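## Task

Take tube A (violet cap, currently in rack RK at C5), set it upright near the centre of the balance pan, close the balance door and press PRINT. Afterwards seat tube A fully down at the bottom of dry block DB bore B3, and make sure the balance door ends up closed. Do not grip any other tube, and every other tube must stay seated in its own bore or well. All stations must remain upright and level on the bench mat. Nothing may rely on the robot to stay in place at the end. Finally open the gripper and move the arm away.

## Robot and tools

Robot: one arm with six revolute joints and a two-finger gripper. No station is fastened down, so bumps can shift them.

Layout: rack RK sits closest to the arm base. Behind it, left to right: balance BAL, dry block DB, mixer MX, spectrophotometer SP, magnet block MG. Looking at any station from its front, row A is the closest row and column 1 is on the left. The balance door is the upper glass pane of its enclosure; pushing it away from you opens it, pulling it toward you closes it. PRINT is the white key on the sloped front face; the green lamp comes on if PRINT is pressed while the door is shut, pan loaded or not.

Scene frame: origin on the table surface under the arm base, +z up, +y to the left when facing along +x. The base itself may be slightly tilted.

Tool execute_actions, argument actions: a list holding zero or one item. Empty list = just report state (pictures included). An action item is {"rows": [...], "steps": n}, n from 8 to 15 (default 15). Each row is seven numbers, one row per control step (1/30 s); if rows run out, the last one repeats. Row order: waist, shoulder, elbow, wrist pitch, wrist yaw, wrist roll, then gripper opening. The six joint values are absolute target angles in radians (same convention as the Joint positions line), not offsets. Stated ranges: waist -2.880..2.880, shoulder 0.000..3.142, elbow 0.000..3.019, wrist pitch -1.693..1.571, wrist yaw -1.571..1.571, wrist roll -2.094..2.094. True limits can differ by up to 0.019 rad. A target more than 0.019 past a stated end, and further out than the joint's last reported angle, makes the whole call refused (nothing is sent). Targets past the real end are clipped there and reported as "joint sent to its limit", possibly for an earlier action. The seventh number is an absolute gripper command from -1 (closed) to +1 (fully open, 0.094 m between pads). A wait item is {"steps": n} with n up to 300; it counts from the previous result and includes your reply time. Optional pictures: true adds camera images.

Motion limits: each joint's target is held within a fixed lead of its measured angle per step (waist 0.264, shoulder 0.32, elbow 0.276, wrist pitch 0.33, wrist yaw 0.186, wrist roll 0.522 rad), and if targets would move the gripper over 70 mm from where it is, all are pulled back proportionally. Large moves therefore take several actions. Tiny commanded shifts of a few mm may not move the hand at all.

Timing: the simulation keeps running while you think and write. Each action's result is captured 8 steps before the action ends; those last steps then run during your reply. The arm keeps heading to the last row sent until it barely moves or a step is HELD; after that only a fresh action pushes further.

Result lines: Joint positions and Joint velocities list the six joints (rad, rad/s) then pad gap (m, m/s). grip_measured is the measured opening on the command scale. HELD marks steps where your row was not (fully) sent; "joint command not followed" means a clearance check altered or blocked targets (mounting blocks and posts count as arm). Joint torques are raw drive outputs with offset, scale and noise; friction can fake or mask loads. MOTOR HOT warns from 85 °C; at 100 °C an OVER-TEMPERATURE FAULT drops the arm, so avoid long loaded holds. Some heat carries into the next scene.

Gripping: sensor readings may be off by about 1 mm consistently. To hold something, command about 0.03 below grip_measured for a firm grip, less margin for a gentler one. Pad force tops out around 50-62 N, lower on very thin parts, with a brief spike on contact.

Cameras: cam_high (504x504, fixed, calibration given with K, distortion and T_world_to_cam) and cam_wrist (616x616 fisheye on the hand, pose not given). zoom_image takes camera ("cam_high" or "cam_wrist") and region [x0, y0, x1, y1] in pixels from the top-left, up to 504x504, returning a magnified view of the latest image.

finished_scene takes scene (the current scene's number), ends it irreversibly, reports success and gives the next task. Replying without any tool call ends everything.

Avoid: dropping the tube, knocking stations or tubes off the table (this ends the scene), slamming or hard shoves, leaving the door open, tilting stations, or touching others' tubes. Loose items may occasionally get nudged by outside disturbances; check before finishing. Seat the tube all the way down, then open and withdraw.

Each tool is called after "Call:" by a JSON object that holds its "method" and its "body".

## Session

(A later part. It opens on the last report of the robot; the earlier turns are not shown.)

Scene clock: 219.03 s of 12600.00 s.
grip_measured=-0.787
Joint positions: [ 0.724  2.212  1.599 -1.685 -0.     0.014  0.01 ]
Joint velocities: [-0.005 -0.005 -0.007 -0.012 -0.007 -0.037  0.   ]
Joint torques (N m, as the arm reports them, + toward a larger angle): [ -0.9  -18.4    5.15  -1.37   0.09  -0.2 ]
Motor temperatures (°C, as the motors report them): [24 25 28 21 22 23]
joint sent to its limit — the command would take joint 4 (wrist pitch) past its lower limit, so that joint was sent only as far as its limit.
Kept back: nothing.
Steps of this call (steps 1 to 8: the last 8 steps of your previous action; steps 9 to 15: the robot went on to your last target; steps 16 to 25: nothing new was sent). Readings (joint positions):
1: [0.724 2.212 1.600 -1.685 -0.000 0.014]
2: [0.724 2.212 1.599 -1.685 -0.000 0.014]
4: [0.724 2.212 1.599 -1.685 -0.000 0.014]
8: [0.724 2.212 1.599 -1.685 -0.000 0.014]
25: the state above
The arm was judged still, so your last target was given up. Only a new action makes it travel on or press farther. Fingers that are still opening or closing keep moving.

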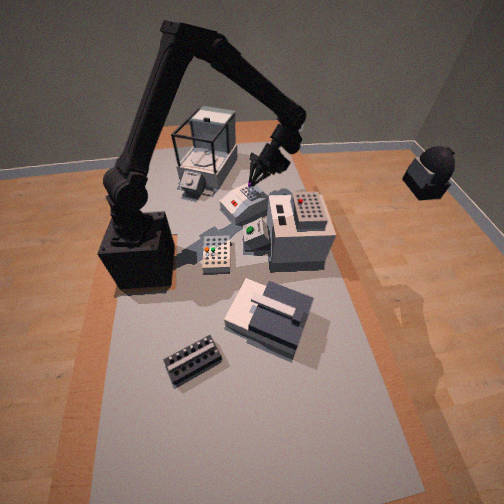

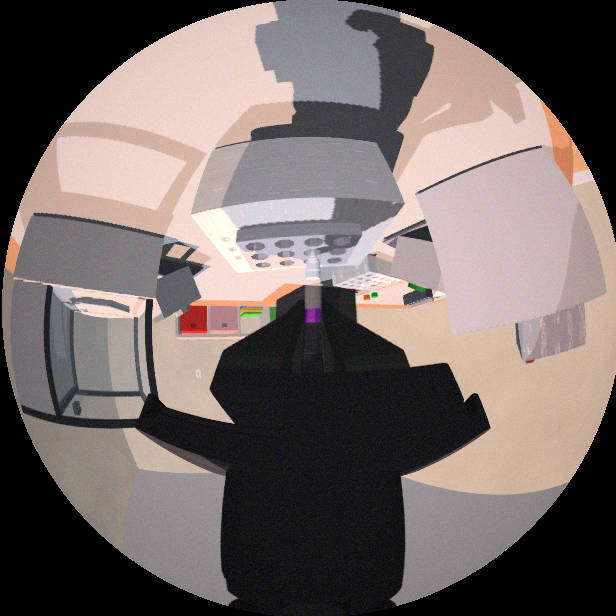

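Call:
{"method": "execute_actions", "body": {"actions": [{"rows":[[0.735,2.21,1.62,-1.69,0,0,-0.81],[0.735,2.215,1.632,-1.69,0,0,-0.81],[0.735,2.22,1.638,-1.69,0,0,-0.81],[0.735,2.225,1.64,-1.69,0,0,-0.81],[0.735,2.23,1.642,-1.69,0,0,-0.81],[0.735,2.235,1.644,-1.69,0,0,-0.81],[0.735,2.24,1.646,-1.69,0,0,-0.81],[0.735,2.245,1.648,-1.69,0,0,-0.81]]}]}}

Call:
{"method": "execute_actions", "body": {"actions": [{"steps":25}], "pictures": true}}

Call:
{"method": "zoom_image", "body": {"camera": "cam_wrist", "region": [260,220,370,330]}}

Scene clock: 223.63 s of 12600.00 s.
grip_measured=-0.787
Joint positions: [ 0.724  2.219  1.61  -1.685 -0.     0.014  0.01 ]
Joint velocities: [-0.005  0.093  0.061 -0.007 -0.007  0.022 -0.002]
Joint torques (N m, as the arm reports them, + toward a larger angle): [  0.12 -16.35   7.53  -1.4    0.09  -0.2 ]
Motor temperatures (°C, as the motors report them): [24 25 27 21 22 23]
joint sent to its limit — the command would take joint 4 (wrist pitch) past its lower limit, so that joint was sent only as far as its limit.
Steps of this call (steps 1 to 131: nothing new was sent; steps 132 to 138: the first 7 steps of this action). Readings (joint positions):
132: [0.724 2.212 1.599 -1.685 -0.000 0.014]
133: [0.724 2.212 1.599 -1.685 -0.000 0.014]
135: [0.724 2.212 1.602 -1.685 -0.000 0.014]
138: the state above

Scene clock: 224.47 s of 12600.00 s.
grip_measured=-0.787
Joint positions: [ 0.724  2.238  1.618 -1.685 -0.001  0.013  0.01 ]
Joint velocities: [-0.005 -0.015  0.012 -0.022  0.051 -0.037 -0.   ]
Joint torques (N m, as the arm reports them, + toward a larger angle): [  0.18 -17.06   7.29  -1.4    0.12  -0.19]
Motor temperatures (°C, as the motors report them): [24 25 27 21 22 23]
joint sent to its limit — the command would take joint 4 (wrist pitch) past its lower limit, so that joint was sent only as far as its limit.
Kept back: nothing.
Steps of this call (steps 1 to 8: the last 8 steps of your previous action; steps 9 to 25: the robot went on to your last target). Readings (joint positions):
1: [0.724 2.222 1.612 -1.685 -0.000 0.014]
2: [0.724 2.226 1.614 -1.685 -0.000 0.014]
4: [0.724 2.234 1.615 -1.685 -0.001 0.014]
8: [0.724 2.238 1.618 -1.685 -0.001 0.013]
25: the state above

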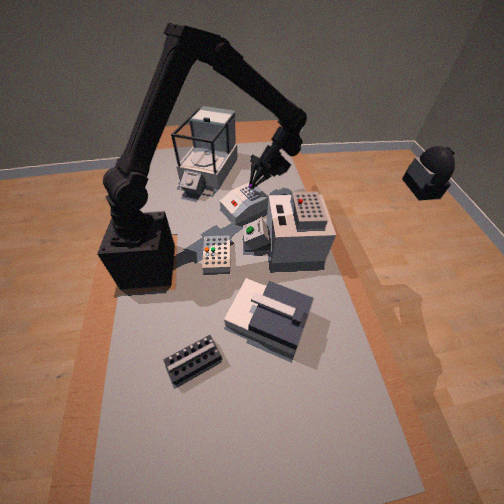

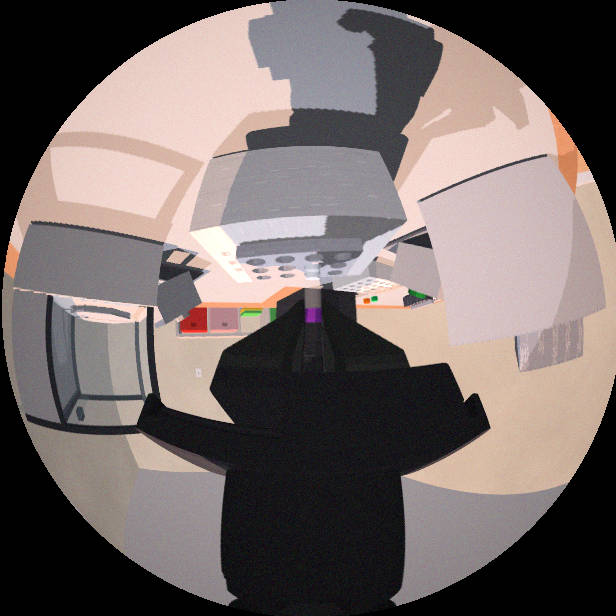

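Region (260, 220, 370, 330) of cam_wrist's 616x616 image, scaled by 4.582, with more detail than that image has.

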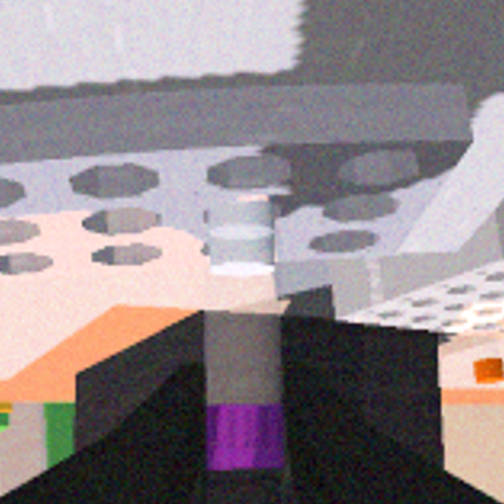

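Call:
{"method": "execute_actions", "body": {"actions": [{"rows":[[0.735,2.25,1.65,-1.69,0,0,-0.81],[0.735,2.255,1.652,-1.69,0,0,-0.81],[0.735,2.26,1.654,-1.69,0,0,-0.81],[0.735,2.265,1.656,-1.69,0,0,-0.81],[0.735,2.27,1.658,-1.69,0,0,-0.81],[0.735,2.275,1.66,-1.69,0,0,-0.81]]}]}}

Call:
{"method": "execute_actions", "body": {"actions": [{"steps":25}], "pictures": true}}

Call:
{"method": "zoom_image", "body": {"camera": "cam_wrist", "region": [260,220,370,330]}}

Scene clock: 225.03 s of 12600.00 s.
grip_measured=-0.787
Joint positions: [ 0.724  2.252  1.628 -1.685 -0.001  0.013  0.01 ]
Joint velocities: [-0.015  0.122  0.051 -0.002 -0.022  0.022  0.001]
Joint torques (N m, as the arm reports them, + toward a larger angle): [  0.07 -16.63   7.23  -1.48   0.12  -0.17]
Motor temperatures (°C, as the motors report them): [24 25 27 21 22 23]
joint sent to its limit — the command would take joint 4 (wrist pitch) past its lower limit, so that joint was sent only as far as its limit.
Steps of this call (steps 1 to 10: the robot went on to your last target; steps 11 to 17: the first 7 steps of this action). Readings (joint positions):
11: [0.724 2.238 1.618 -1.685 -0.001 0.013]
12: [0.724 2.239 1.618 -1.685 -0.001 0.013]
14: [0.724 2.242 1.621 -1.685 -0.001 0.013]
17: the state above

Scene clock: 225.87 s of 12600.00 s.
grip_measured=-0.787
Joint positions: [ 0.724  2.259  1.632 -1.685 -0.001  0.012  0.01 ]
Joint velocities: [-0.005 -0.005 -0.017 -0.002  0.022  0.037 -0.001]
Joint torques (N m, as the arm reports them, + toward a larger angle): [  0.19 -16.53   7.11  -1.38   0.12  -0.17]
Motor temperatures (°C, as the motors report them): [24 26 28 21 22 23]
joint sent to its limit — the command would take joint 4 (wrist pitch) past its lower limit, so that joint was sent only as far as its limit.
Kept back: nothing.
Steps of this call (steps 1 to 8: the last 8 steps of your previous action; steps 9 to 15: the robot went on to your last target; steps 16 to 25: nothing new was sent). Readings (joint positions):
1: [0.724 2.256 1.629 -1.685 -0.001 0.013]
2: [0.724 2.258 1.631 -1.685 -0.001 0.013]
4: [0.724 2.259 1.632 -1.685 -0.001 0.012]
8: [0.724 2.259 1.632 -1.685 -0.001 0.012]
25: the state above
The arm was judged still, so your last target was given up. Only a new action makes it travel on or press farther. Fingers that are still opening or closing keep moving.

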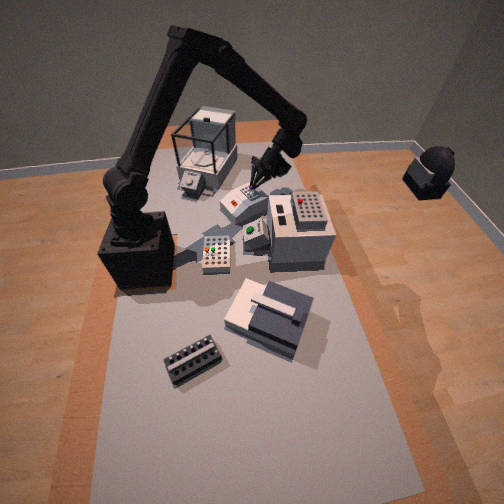

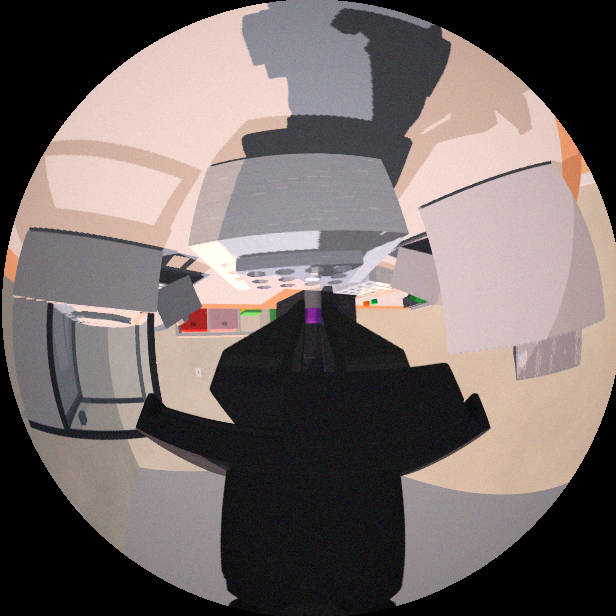

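Region (260, 220, 370, 330) of cam_wrist's 616x616 image, scaled by 4.582, with more detail than that image has.

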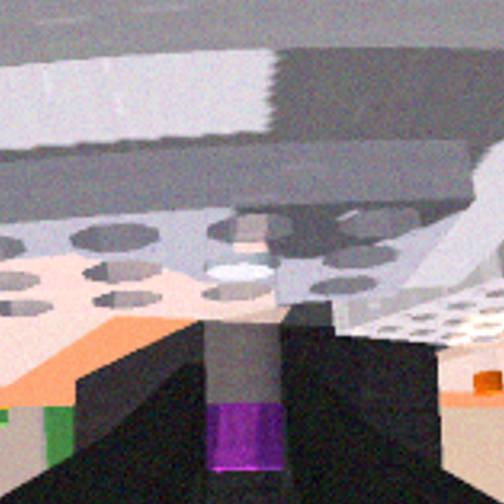

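Going in. Continue.

Call:
{"method": "execute_actions", "body": {"actions": [{"rows":[[0.735,2.28,1.66,-1.69,0,0,-0.81],[0.735,2.286,1.661,-1.69,0,0,-0.81],[0.735,2.292,1.662,-1.69,0,0,-0.81],[0.735,2.298,1.663,-1.69,0,0,-0.81],[0.735,2.304,1.664,-1.69,0,0,-0.81],[0.735,2.31,1.665,-1.69,0,0,-0.81],[0.735,2.316,1.666,-1.69,0,0,-0.81],[0.735,2.322,1.667,-1.69,0,0,-0.81]]}]}}

Call:
{"method": "execute_actions", "body": {"actions": [{"steps":25}], "pictures": true}}

Call:
{"method": "zoom_image", "body": {"camera": "cam_wrist", "region": [260,220,370,330]}}

Scene clock: 226.57 s of 12600.00 s.
grip_measured=-0.787
Joint positions: [ 0.724  2.277  1.641 -1.685 -0.001  0.011  0.01 ]
Joint velocities: [-0.005  0.142  0.105 -0.022  0.051 -0.007 -0.001]
Joint torques (N m, as the arm reports them, + toward a larger angle): [  0.18 -15.57   6.41  -1.4    0.12  -0.09]
Motor temperatures (°C, as the motors report them): [24 26 28 21 22 23]
joint sent to its limit — the command would take joint 4 (wrist pitch) past its lower limit, so that joint was sent only as far as its limit.
Steps of this call (steps 1 to 14: nothing new was sent; steps 15 to 21: the first 7 steps of this action). Readings (joint positions):
15: [0.724 2.259 1.632 -1.685 -0.001 0.012]
16: [0.724 2.260 1.632 -1.685 -0.001 0.012]
18: [0.724 2.264 1.634 -1.685 -0.001 0.012]
21: the state above

Scene clock: 227.40 s of 12600.00 s.
grip_measured=-0.787
Joint positions: [ 0.724  2.295  1.651 -1.688 -0.001  0.008  0.01 ]
Joint velocities: [-0.015  0.005  0.017 -0.007 -0.051 -0.037  0.001]
Joint torques (N m, as the arm reports them, + toward a larger angle): [  0.18 -15.78   6.07  -1.34   0.1   -0.12]
Motor temperatures (°C, as the motors report them): [24 26 28 21 22 23]
joint sent to its limit — the command would take joint 4 (wrist pitch) past its lower limit, so that joint was sent only as far as its limit.
Kept back: nothing.
Steps of this call (steps 1 to 8: the last 8 steps of your previous action; steps 9 to 25: the robot went on to your last target). Readings (joint positions):
1: [0.724 2.282 1.644 -1.685 -0.001 0.010]
2: [0.724 2.288 1.647 -1.685 -0.001 0.010]
4: [0.724 2.295 1.651 -1.688 -0.001 0.009]
8: [0.724 2.295 1.651 -1.688 -0.001 0.008]
25: the state above

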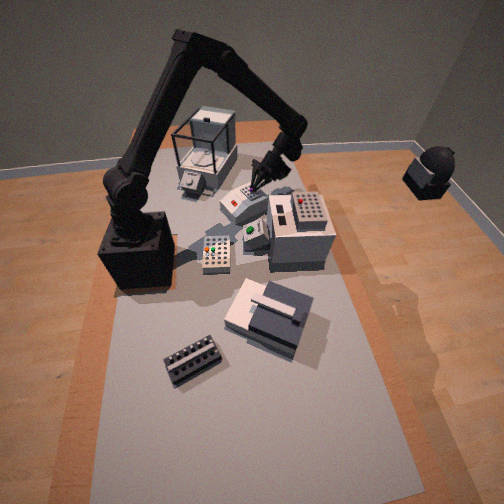

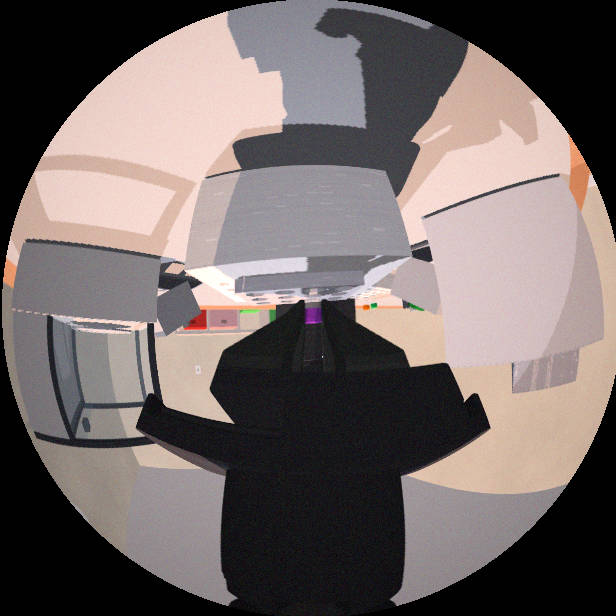

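Region (260, 220, 370, 330) of cam_wrist's 616x616 image, scaled by 4.582, with more detail than that image has.

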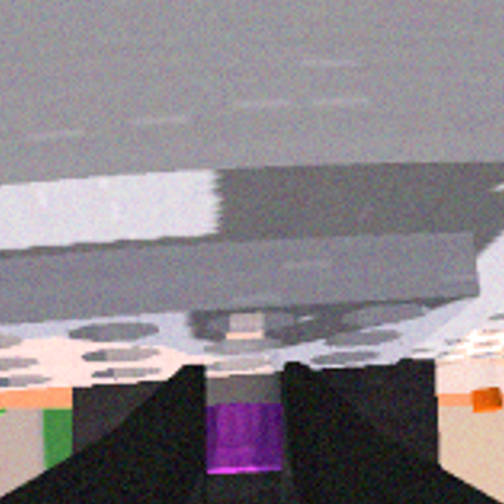

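Call:
{"method": "execute_actions", "body": {"actions": [{"rows":[[0.735,2.295,1.66,-1.69,0,0,-0.7],[0.735,2.29,1.66,-1.69,0,0,-0.62],[0.735,2.29,1.66,-1.69,0,0,-0.62],[0.735,2.28,1.655,-1.69,0,0,-0.62],[0.735,2.27,1.65,-1.69,0,0,-0.62],[0.735,2.26,1.645,-1.69,0,0,-0.62],[0.735,2.25,1.64,-1.69,0,0,-0.62],[0.735,2.24,1.635,-1.69,0,0,-0.62],[0.735,2.23,1.63,-1.69,0,0,-0.62],[0.735,2.225,1.63,-1.69,0,0,-0.62]]}]}}

Call:
{"method": "execute_actions", "body": {"actions": [{"steps":25}], "pictures": true}}

Call:
{"method": "zoom_image", "body": {"camera": "cam_wrist", "region": [260,220,370,330]}}

Call:
{"method": "zoom_image", "body": {"camera": "cam_high", "region": [230,170,270,210]}}

Scene clock: 228.20 s of 12600.00 s.
grip_measured=-0.623
Joint positions: [ 0.724  2.292  1.647 -1.688 -0.     0.008  0.018]
Joint velocities: [ 0.005 -0.073 -0.115 -0.002 -0.037  0.007 -0.001]
Joint torques (N m, as the arm reports them, + toward a larger angle): [ -0.01 -20.99   4.8   -1.34   0.1   -0.12]
Motor temperatures (°C, as the motors report them): [24 26 28 21 22 23]
joint sent to its limit — the command would take joint 4 (wrist pitch) past its lower limit, so that joint was sent only as far as its limit.
Steps of this call (steps 1 to 15: the robot went on to your last target; steps 16 to 17: nothing new was sent; steps 18 to 24: the first 7 steps of this action). Readings (joint positions):
18: [0.724 2.295 1.651 -1.688 -0.001 0.008]
19: [0.724 2.294 1.651 -1.688 -0.000 0.008]
21: [0.724 2.295 1.650 -1.688 -0.000 0.008]
24: the state above

Scene clock: 229.03 s of 12600.00 s.
grip_measured=-0.622
Joint positions: [ 0.724  2.245  1.624 -1.688 -0.     0.008  0.018]
Joint velocities: [-0.005 -0.015 -0.002 -0.017 -0.066  0.007 -0.001]
Joint torques (N m, as the arm reports them, + toward a larger angle): [  0.25 -19.28   5.52  -1.3    0.09  -0.12]
Motor temperatures (°C, as the motors report them): [24 26 28 21 22 23]
joint sent to its limit — the command would take joint 4 (wrist pitch) past its lower limit, so that joint was sent only as far as its limit.
Kept back: nothing.
Steps of this call (steps 1 to 8: the last 8 steps of your previous action; steps 9 to 25: the robot went on to your last target). Readings (joint positions):
1: [0.724 2.289 1.642 -1.688 -0.000 0.008]
2: [0.724 2.283 1.636 -1.688 -0.000 0.008]
4: [0.724 2.272 1.626 -1.688 -0.000 0.008]
8: [0.724 2.251 1.624 -1.688 -0.000 0.008]
25: the state above

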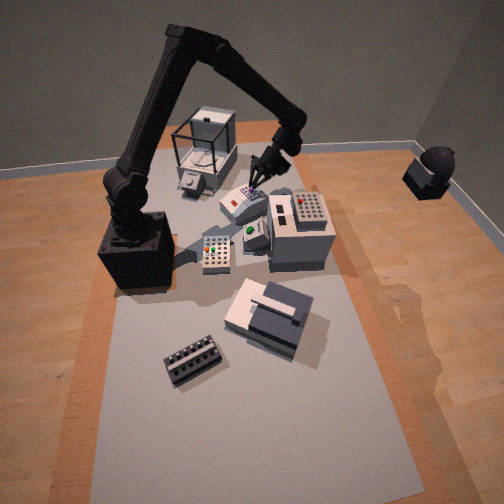

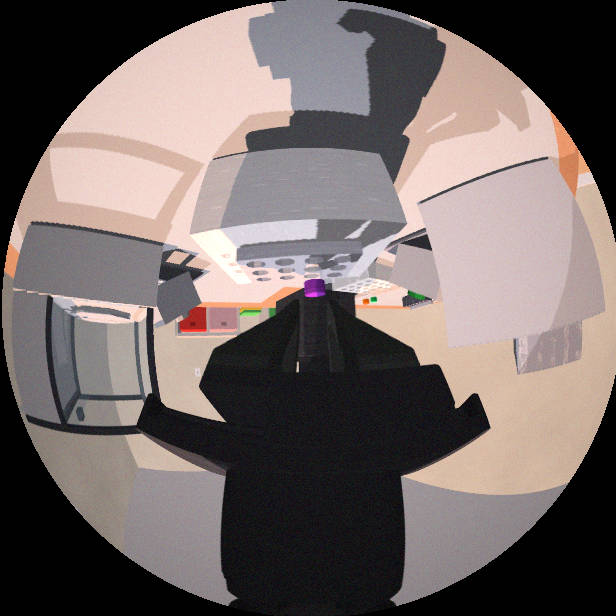

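Region (260, 220, 370, 330) of cam_wrist's 616x616 image, scaled by 4.582, with more detail than that image has.

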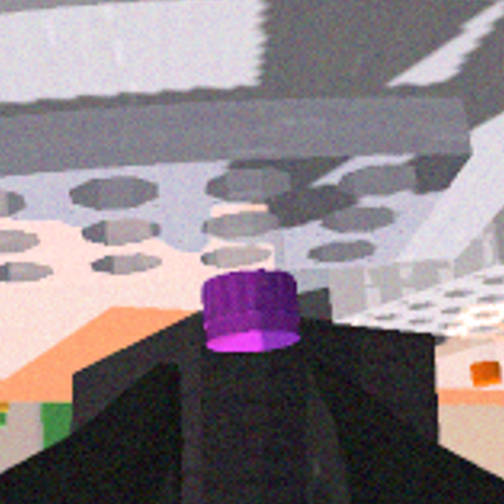

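Region (230, 170, 270, 210) of cam_high's 504x504 image, scaled by 12.600, with more detail than that image has.

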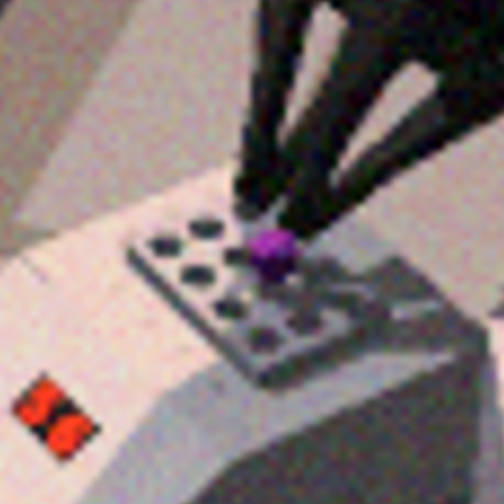

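Close and push.

Call:
{"method": "execute_actions", "body": {"actions": [{"rows":[[0.735,2.225,1.63,-1.69,0,0,-1],[0.735,2.225,1.63,-1.69,0,0,-1],[0.735,2.225,1.63,-1.69,0,0,-1],[0.735,2.225,1.63,-1.69,0,0,-1],[0.735,2.225,1.63,-1.69,0,0,-1],[0.735,2.24,1.63,-1.69,0,0,-1],[0.735,2.25,1.63,-1.69,0,0,-1],[0.735,2.26,1.635,-1.69,0,0,-1],[0.735,2.27,1.635,-1.69,0,0,-1],[0.735,2.28,1.635,-1.69,0,0,-1],[0.735,2.29,1.635,-1.69,0,0,-1],[0.735,2.3,1.635,-1.69,0,0,-1],[0.735,2.31,1.635,-1.69,0,0,-1]]}]}}

Call:
{"method": "execute_actions", "body": {"actions": [{"steps":30}], "pictures": true}}

Call:
{"method": "zoom_image", "body": {"camera": "cam_wrist", "region": [260,220,370,330]}}

Scene clock: 229.60 s of 12600.00 s.
grip_measured=-0.982
Joint positions: [ 0.724  2.245  1.624 -1.688 -0.     0.008  0.001]
Joint velocities: [-0.005  0.005 -0.002  0.017 -0.081  0.007 -0.   ]
Joint torques (N m, as the arm reports them, + toward a larger angle): [  0.2  -17.51   5.47  -1.31   0.09  -0.12]
Motor temperatures (°C, as the motors report them): [24 26 28 21 22 23]
joint sent to its limit — the command would take joint 4 (wrist pitch) past its lower limit, so that joint was sent only as far as its limit.
Steps of this call (steps 1 to 10: the robot went on to your last target; steps 11 to 17: the first 7 steps of this action). Readings (joint positions):
11: [0.724 2.245 1.624 -1.688 -0.000 0.008]
12: [0.724 2.245 1.624 -1.688 -0.000 0.008]
14: [0.724 2.245 1.624 -1.688 -0.000 0.008]
17: the state above

Scene clock: 230.60 s of 12600.00 s.
grip_measured=-0.982
Joint positions: [ 0.724  2.257  1.627 -1.688 -0.     0.008  0.001]
Joint velocities: [-0.005 -0.005 -0.007 -0.002  0.051  0.022  0.001]
Joint torques (N m, as the arm reports them, + toward a larger angle): [  0.19 -13.41   5.59  -1.31   0.09  -0.12]
Motor temperatures (°C, as the motors report them): [24 26 27 21 22 23]
joint sent to its limit — the command would take joint 4 (wrist pitch) past its lower limit, so that joint was sent only as far as its limit.
Kept back: nothing.
Steps of this call (steps 1 to 8: the last 8 steps of your previous action; steps 9 to 30: the robot went on to your last target). Readings (joint positions):
1: [0.724 2.245 1.624 -1.688 -0.000 0.008]
2: [0.724 2.246 1.624 -1.688 -0.000 0.008]
4: [0.724 2.254 1.624 -1.688 -0.000 0.008]
8: [0.724 2.257 1.627 -1.688 -0.000 0.008]
30: the state above
The arm was judged still, so your last target was given up. Only a new action makes it travel on or press farther. Fingers that are still opening or closing keep moving.

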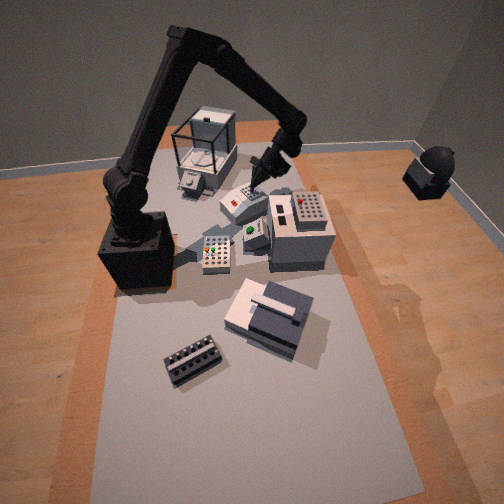

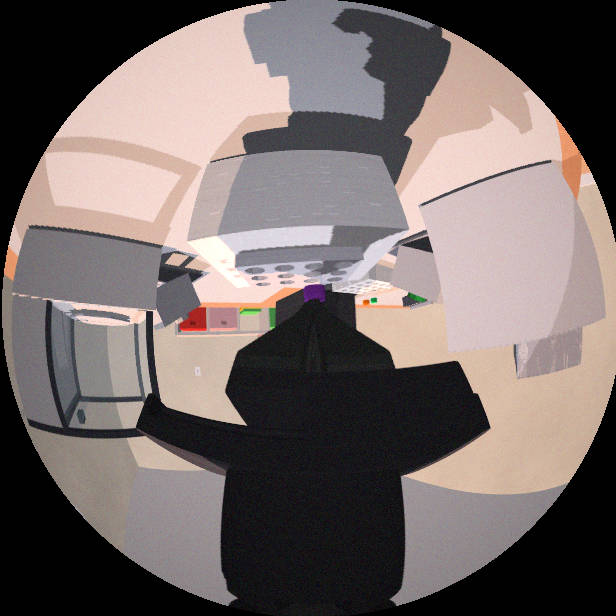

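Region (260, 220, 370, 330) of cam_wrist's 616x616 image, scaled by 4.582, with more detail than that image has.

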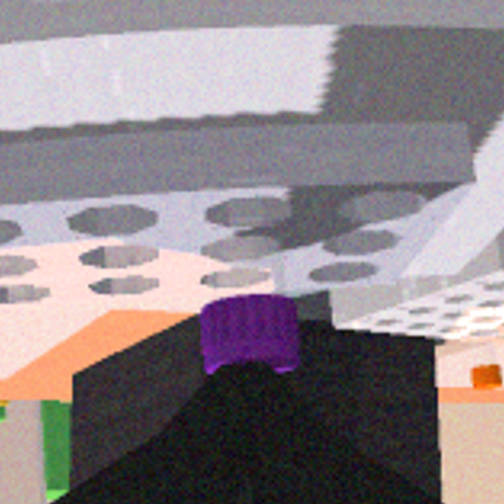

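Call:
{"method": "execute_actions", "body": {"actions": []}}

Call:
{"method": "execute_actions", "body": {"actions": [{"rows":[[0.724,2.2,1.62,-1.68,0,0,-1],[0.724,2.15,1.6,-1.66,0,0,-1],[0.724,2.1,1.6,-1.64,0,0,-1],[0.724,2.05,1.6,-1.6,0,0,-1],[0.724,2.0,1.58,-1.56,0,0,-1],[0.724,1.9,1.56,-1.5,0,0,-1],[0.724,1.8,1.54,-1.45,0,0,-1],[0.724,1.7,1.52,-1.38,0,0,-1],[0.724,1.55,1.5,-1.28,0,0,-1]]}]}}

Call:
{"method": "execute_actions", "body": {"actions": [{"steps":30}]}}

Call:
{"method": "execute_actions", "body": {"actions": [{"rows":[[1.33,1.55,1.5,-1.28,0,0,-1]]}]}}

Call:
{"method": "execute_actions", "body": {"actions": [{"steps":30}]}}

Call:
{"method": "execute_actions", "body": {"actions": [{"rows":[[1.33,1.65,1.55,-1.27,0,0,-1],[1.33,1.7,1.6,-1.26,0,0,-1],[1.33,1.75,1.64,-1.25,0,0,-1],[1.33,1.8,1.68,-1.24,0,0,-1],[1.33,1.85,1.72,-1.23,0,0,-1],[1.33,1.9,1.75,-1.22,0,0,-1],[1.33,1.95,1.75,-1.22,0,0,-1]]}]}}

Call:
{"method": "execute_actions", "body": {"actions": [{"steps":20}], "pictures": true}}

Scene clock: 232.37 s of 12600.00 s.
grip_measured=-0.982
Joint positions: [ 0.724  2.257  1.627 -1.688 -0.     0.008  0.001]
Joint velocities: [ 0.005 -0.005  0.007  0.002  0.007  0.007  0.001]
Joint torques (N m, as the arm reports them, + toward a larger angle): [  0.15 -13.48   5.61  -1.33   0.08  -0.12]
Motor temperatures (°C, as the motors report them): [24 26 27 21 22 23]
Kept back: nothing.
Steps of this call (steps 1 to 53: nothing new was sent). Readings (joint positions):
1: [0.724 2.257 1.627 -1.688 -0.000 0.008]
2: [0.724 2.257 1.627 -1.688 -0.000 0.008]
4: [0.724 2.257 1.627 -1.688 -0.000 0.008]
8: [0.724 2.257 1.627 -1.688 -0.000 0.008]
53: the state above

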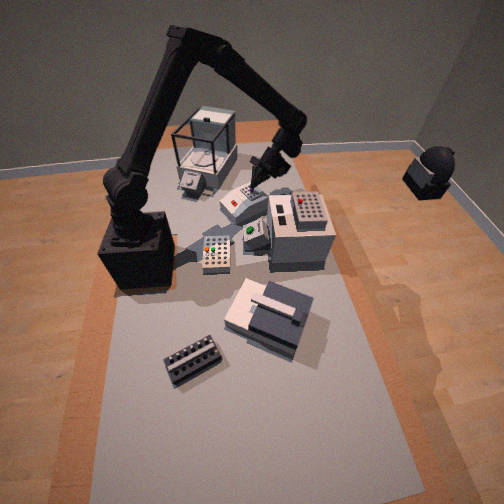

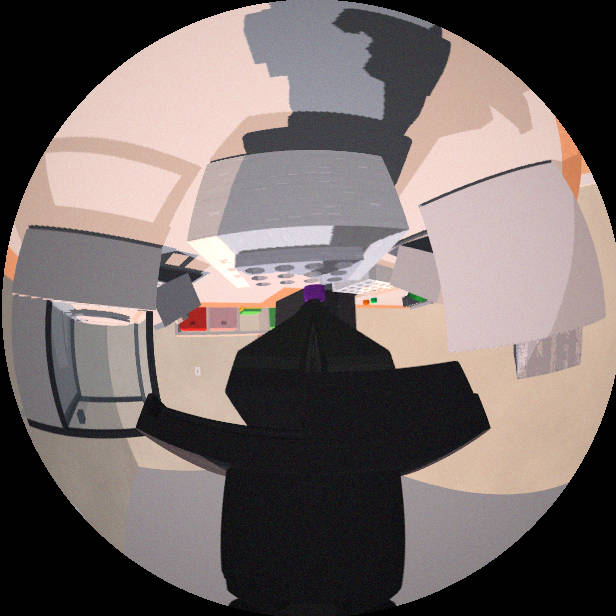

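Scene clock: 232.60 s of 12600.00 s.
grip_measured=-0.982
Joint positions: [ 0.724  2.111  1.557 -1.586 -0.     0.008  0.001]
Joint velocities: [ 0.005 -1.089 -0.286  0.75   0.037 -0.051  0.   ]
Joint torques (N m, as the arm reports them, + toward a larger angle): [ -0.35 -21.82   6.54  -1.15   0.08  -0.07]
Motor temperatures (°C, as the motors report them): [24 26 27 21 22 23]
Steps of this call (steps 1 to 7: the first 7 steps of this action). Readings (joint positions):
1: [0.724 2.252 1.626 -1.688 -0.000 0.008]
2: [0.724 2.243 1.618 -1.682 -0.000 0.008]
4: [0.724 2.204 1.590 -1.654 -0.000 0.008]
7: the state above

Scene clock: 233.60 s of 12600.00 s.
grip_measured=-0.982
Joint positions: [ 0.724  1.564  1.484 -1.292 -0.     0.008  0.001]
Joint velocities: [-0.005  0.015 -0.012 -0.007  0.007  0.022 -0.   ]
Joint torques (N m, as the arm reports them, + toward a larger angle): [ -0.29 -14.1    9.43   0.69   0.09  -0.13]
Motor temperatures (°C, as the motors report them): [24 26 28 21 22 23]
Kept back: nothing.
Steps of this call (steps 1 to 8: the last 8 steps of your previous action; steps 9 to 30: the robot went on to your last target). Readings (joint positions):
1: [0.724 2.072 1.546 -1.555 -0.000 0.008]
2: [0.724 2.028 1.534 -1.514 -0.000 0.008]
4: [0.724 1.939 1.515 -1.439 -0.000 0.008]
8: [0.724 1.763 1.505 -1.360 -0.000 0.008]
30: the state above

Scene clock: 233.83 s of 12600.00 s.
grip_measured=-0.982
Joint positions: [ 0.915  1.564  1.484 -1.292  0.006  0.008  0.001]
Joint velocities: [ 1.245  0.005  0.007  0.007 -0.007 -0.037 -0.001]
Joint torques (N m, as the arm reports them, + toward a larger angle): [  1.59 -13.75   8.84   0.44  -0.06  -0.08]
Motor temperatures (°C, as the motors report them): [24 26 28 21 22 23]
Steps of this call (steps 1 to 7: the first 7 steps of this action). Readings (joint positions):
1: [0.732 1.564 1.484 -1.292 0.003 0.008]
2: [0.745 1.564 1.484 -1.292 0.006 0.008]
4: [0.799 1.564 1.484 -1.292 0.006 0.008]
7: the state above

Scene clock: 234.83 s of 12600.00 s.
grip_measured=-0.982
Joint positions: [ 1.336  1.564  1.484 -1.29  -0.002  0.008  0.001]
Joint velocities: [-0.015 -0.005 -0.022  0.002 -0.051  0.007 -0.002]
Joint torques (N m, as the arm reports them, + toward a larger angle): [ -0.37 -15.01   9.36   0.54   0.1   -0.13]
Motor temperatures (°C, as the motors report them): [24 26 28 21 22 23]
Kept back: nothing.
Steps of this call (steps 1 to 8: the last 8 steps of your previous action; steps 9 to 30: the robot went on to your last target). Readings (joint positions):
1: [0.958 1.564 1.484 -1.292 0.006 0.008]
2: [1.003 1.564 1.484 -1.292 0.006 0.008]
4: [1.094 1.564 1.484 -1.292 0.006 0.008]
8: [1.278 1.564 1.484 -1.291 0.001 0.008]
30: the state above

Scene clock: 235.07 s of 12600.00 s.
grip_measured=-0.982
Joint positions: [ 1.336  1.785  1.674 -1.249 -0.002  0.008  0.001]
Joint velocities: [-0.005  1.343  0.838  0.374  0.022 -0.007  0.   ]
Joint torques (N m, as the arm reports them, + toward a larger angle): [ -0.19 -14.76   7.99  -0.04   0.08  -0.11]
Motor temperatures (°C, as the motors report them): [24 26 28 21 22 23]
Steps of this call (steps 1 to 7: the first 7 steps of this action). Readings (joint positions):
1: [1.336 1.570 1.486 -1.290 -0.002 0.008]
2: [1.336 1.583 1.499 -1.290 -0.002 0.008]
4: [1.336 1.648 1.564 -1.285 -0.002 0.008]
7: the state above

Scene clock: 235.73 s of 12600.00 s.
grip_measured=-0.983
Joint positions: [ 1.336  1.948  1.742 -1.222 -0.002  0.008  0.001]
Joint velocities: [-0.015 -0.015 -0.027  0.017 -0.066  0.022 -0.001]
Joint torques (N m, as the arm reports them, + toward a larger angle): [ -0.35 -18.2    8.39   0.17   0.11  -0.13]
Motor temperatures (°C, as the motors report them): [24 26 28 21 22 23]
Kept back: nothing.
Steps of this call (steps 1 to 8: the last 8 steps of your previous action; steps 9 to 20: the robot went on to your last target). Readings (joint positions):
1: [1.336 1.831 1.698 -1.238 -0.002 0.008]
2: [1.336 1.873 1.715 -1.229 -0.002 0.008]
4: [1.336 1.942 1.722 -1.221 -0.002 0.008]
8: [1.336 1.936 1.750 -1.222 -0.002 0.008]
20: the state above

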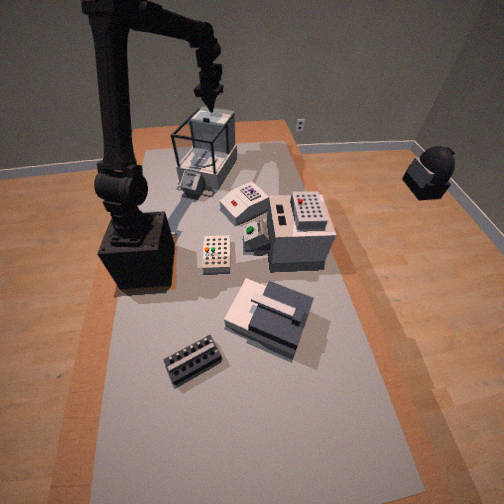

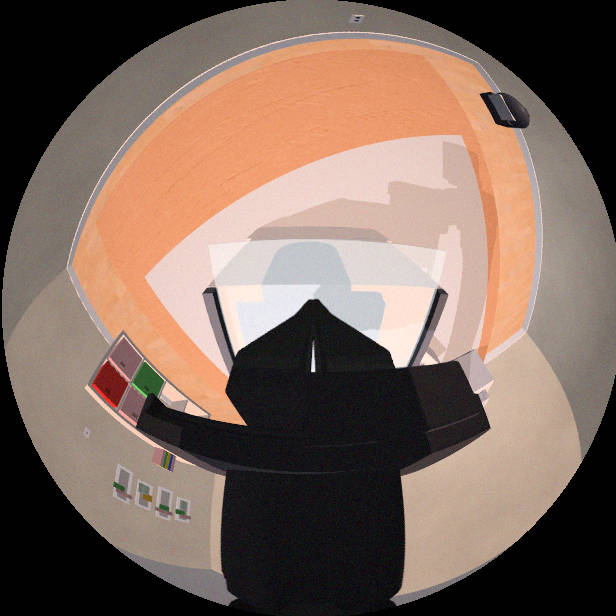

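Call:
{"method": "execute_actions", "body": {"actions": [{"rows":[[1.31,1.93,1.725,-1.21,0,0,-1],[1.31,1.91,1.70,-1.2,0,0,-1],[1.31,1.893,1.675,-1.22,0,0,-1],[1.31,1.877,1.65,-1.235,0,0,-1],[1.31,1.86,1.625,-1.25,0,0,-1],[1.31,1.84,1.595,-1.24,0,0,-1],[1.31,1.82,1.565,-1.23,0,0,-1],[1.31,1.795,1.53,-1.22,0,0,-1],[1.31,1.77,1.49,-1.21,0,0,-1],[1.31,1.745,1.457,-1.2,0,0,-1],[1.31,1.72,1.423,-1.19,0,0,-1],[1.31,1.695,1.39,-1.18,0,0,-1],[1.31,1.67,1.357,-1.17,0,0,-1],[1.31,1.645,1.323,-1.16,0,0,-1],[1.31,1.62,1.29,-1.155,0,0,-1]]}]}}

Call:
{"method": "execute_actions", "body": {"actions": [{"rows":[[1.31,1.6,1.262,-1.147,0,0,-1],[1.31,1.58,1.234,-1.139,0,0,-1],[1.31,1.56,1.206,-1.131,0,0,-1],[1.31,1.545,1.185,-1.125,0,0,-1],[1.31,1.53,1.165,-1.12,0,0,-1],[1.31,1.52,1.15,-1.115,0,0,-1],[1.31,1.512,1.14,-1.115,0,0,-1],[1.31,1.505,1.133,-1.115,0,0,-1]]}]}}

Call:
{"method": "execute_actions", "body": {"actions": [{"steps":20}]}}

Call:
{"method": "execute_actions", "body": {"actions": [{"rows":[[1.31,1.52,1.2,-1.2,0,0,-1],[1.31,1.52,1.3,-1.28,0,0,-1],[1.31,1.5,1.4,-1.28,0,0,-1]]}]}}

Call:
{"method": "execute_actions", "body": {"actions": [{"rows":[[1.9,1.2,1.3,-1.28,0,0,-1]]}]}}

Call:
{"method": "execute_actions", "body": {"actions": [{"steps":30}], "pictures": true}}

Call:
{"method": "zoom_image", "body": {"camera": "cam_high", "region": [150,90,310,230]}}

Scene clock: 236.97 s of 12600.00 s.
grip_measured=-0.983
Joint positions: [ 1.328  1.872  1.618 -1.223 -0.002  0.008  0.001]
Joint velocities: [-0.054 -0.581 -0.857 -0.007 -0.066 -0.022 -0.001]
Joint torques (N m, as the arm reports them, + toward a larger angle): [ -1.22 -18.62   7.61  -0.19   0.1   -0.13]
Motor temperatures (°C, as the motors report them): [24 26 28 21 22 23]
Steps of this call (steps 1 to 15: the robot went on to your last target; steps 16 to 30: nothing new was sent; steps 31 to 37: the first 7 steps of this action). Readings (joint positions):
31: [1.336 1.948 1.739 -1.220 -0.002 0.008]
32: [1.335 1.945 1.732 -1.216 -0.002 0.008]
34: [1.333 1.924 1.699 -1.212 -0.002 0.008]
37: the state above

Scene clock: 237.47 s of 12600.00 s.
grip_measured=-0.983
Joint positions: [ 1.324  1.537  1.162 -1.127 -0.002  0.008  0.001]
Joint velocities: [-0.015 -0.396 -0.466  0.076 -0.022 -0.007 -0.   ]
Joint torques (N m, as the arm reports them, + toward a larger angle): [ -0.95 -12.21   7.61   0.17   0.1   -0.13]
Motor temperatures (°C, as the motors report them): [24 26 28 21 22 23]
Steps of this call (steps 1 to 8: the last 8 steps of your previous action; steps 9 to 15: the first 7 steps of this action). Readings (joint positions):
9: [1.324 1.660 1.313 -1.163 -0.002 0.008]
10: [1.324 1.636 1.282 -1.156 -0.002 0.008]
12: [1.324 1.590 1.226 -1.141 -0.002 0.008]
15: the state above

Scene clock: 238.13 s of 12600.00 s.
grip_measured=-0.983
Joint positions: [ 1.324  1.511  1.138 -1.113 -0.002  0.008  0.001]
Joint velocities: [-0.015 -0.005 -0.017  0.007  0.037 -0.022  0.001]
Joint torques (N m, as the arm reports them, + toward a larger angle): [ -0.64 -12.17   6.9   -0.03   0.1   -0.13]
Motor temperatures (°C, as the motors report them): [24 26 28 21 22 23]
Kept back: nothing.
Steps of this call (steps 1 to 8: the last 8 steps of your previous action; steps 9 to 20: the robot went on to your last target). Readings (joint positions):
1: [1.324 1.525 1.148 -1.125 -0.002 0.008]
2: [1.324 1.518 1.142 -1.115 -0.002 0.008]
4: [1.324 1.511 1.138 -1.114 -0.002 0.008]
8: [1.324 1.511 1.138 -1.113 -0.002 0.008]
20: the state above

Scene clock: 238.37 s of 12600.00 s.
grip_measured=-0.983
Joint positions: [ 1.324  1.524  1.312 -1.256 -0.002  0.008  0.001]
Joint velocities: [ 0.005 -0.024  0.847 -0.168 -0.051  0.051 -0.001]
Joint torques (N m, as the arm reports them, + toward a larger angle): [ -0.83 -14.46  10.38  -0.26   0.1   -0.13]
Motor temperatures (°C, as the motors report them): [24 26 28 21 22 23]
Steps of this call (steps 1 to 7: the first 7 steps of this action). Readings (joint positions):
1: [1.324 1.511 1.142 -1.122 -0.002 0.008]
2: [1.324 1.516 1.162 -1.154 -0.002 0.008]
4: [1.324 1.524 1.220 -1.217 -0.002 0.008]
7: the state above

Scene clock: 238.87 s of 12600.00 s.
grip_measured=-0.983
Joint positions: [ 1.489  1.36   1.295 -1.267  0.003  0.008  0.001]
Joint velocities: [ 1.177 -0.737 -0.09   0.002 -0.037 -0.051  0.001]
Joint torques (N m, as the arm reports them, + toward a larger angle): [  2.34 -12.41   9.02   0.08  -0.03  -0.09]
Motor temperatures (°C, as the motors report them): [24 26 28 21 22 23]
Steps of this call (steps 1 to 8: the last 8 steps of your previous action; steps 9 to 15: the first 7 steps of this action). Readings (joint positions):
9: [1.329 1.495 1.366 -1.269 0.001 0.008]
10: [1.340 1.481 1.352 -1.267 0.003 0.008]
12: [1.385 1.436 1.320 -1.267 0.003 0.008]
15: the state above

Scene clock: 239.87 s of 12600.00 s.
grip_measured=-0.983
Joint positions: [ 1.912  1.198  1.291 -1.272 -0.002  0.008  0.001]
Joint velocities: [-0.005  0.005  0.002 -0.012  0.007  0.007  0.001]
Joint torques (N m, as the arm reports them, + toward a larger angle): [-0.04 -8.53  9.29  0.26  0.07 -0.13]
Motor temperatures (°C, as the motors report them): [24 26 28 21 22 23]
Kept back: nothing.
Steps of this call (steps 1 to 8: the last 8 steps of your previous action; steps 9 to 30: the robot went on to your last target). Readings (joint positions):
1: [1.531 1.335 1.293 -1.267 0.003 0.008]
2: [1.577 1.312 1.292 -1.267 0.003 0.008]
4: [1.677 1.271 1.292 -1.267 0.003 0.008]
8: [1.885 1.213 1.292 -1.268 -0.004 0.008]
30: the state above
The arm was judged still, so your last target was given up. Only a new action makes it travel on or press farther. Fingers that are still opening or closing keep moving.

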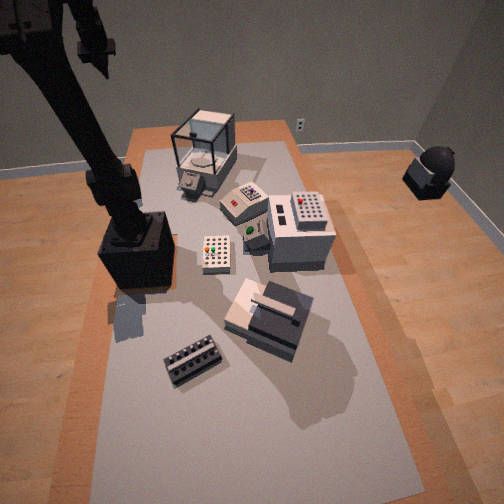

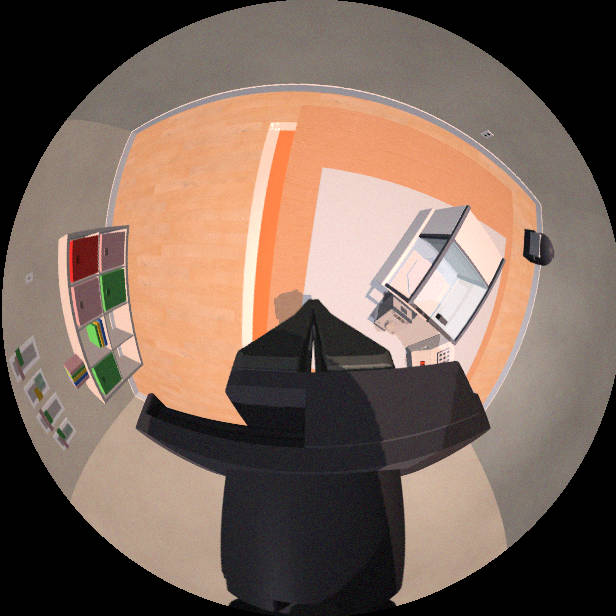

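Region (150, 90, 310, 230) of cam_high's 504x504 image, scaled by 3.150, with more detail than that image has; it fills the top 441 rows of this view, and the rest is white.

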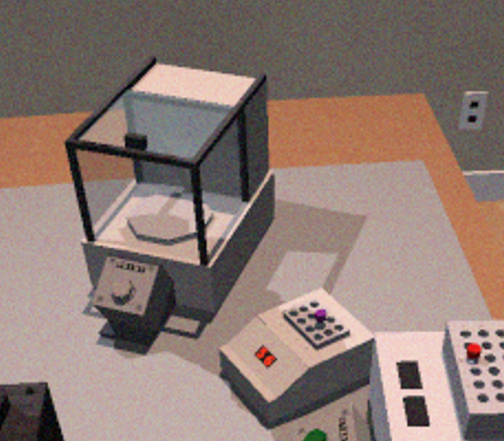

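Call:
{"method": "finished_scene", "body": {"scene": 1}}

The scene is finished: the task was done.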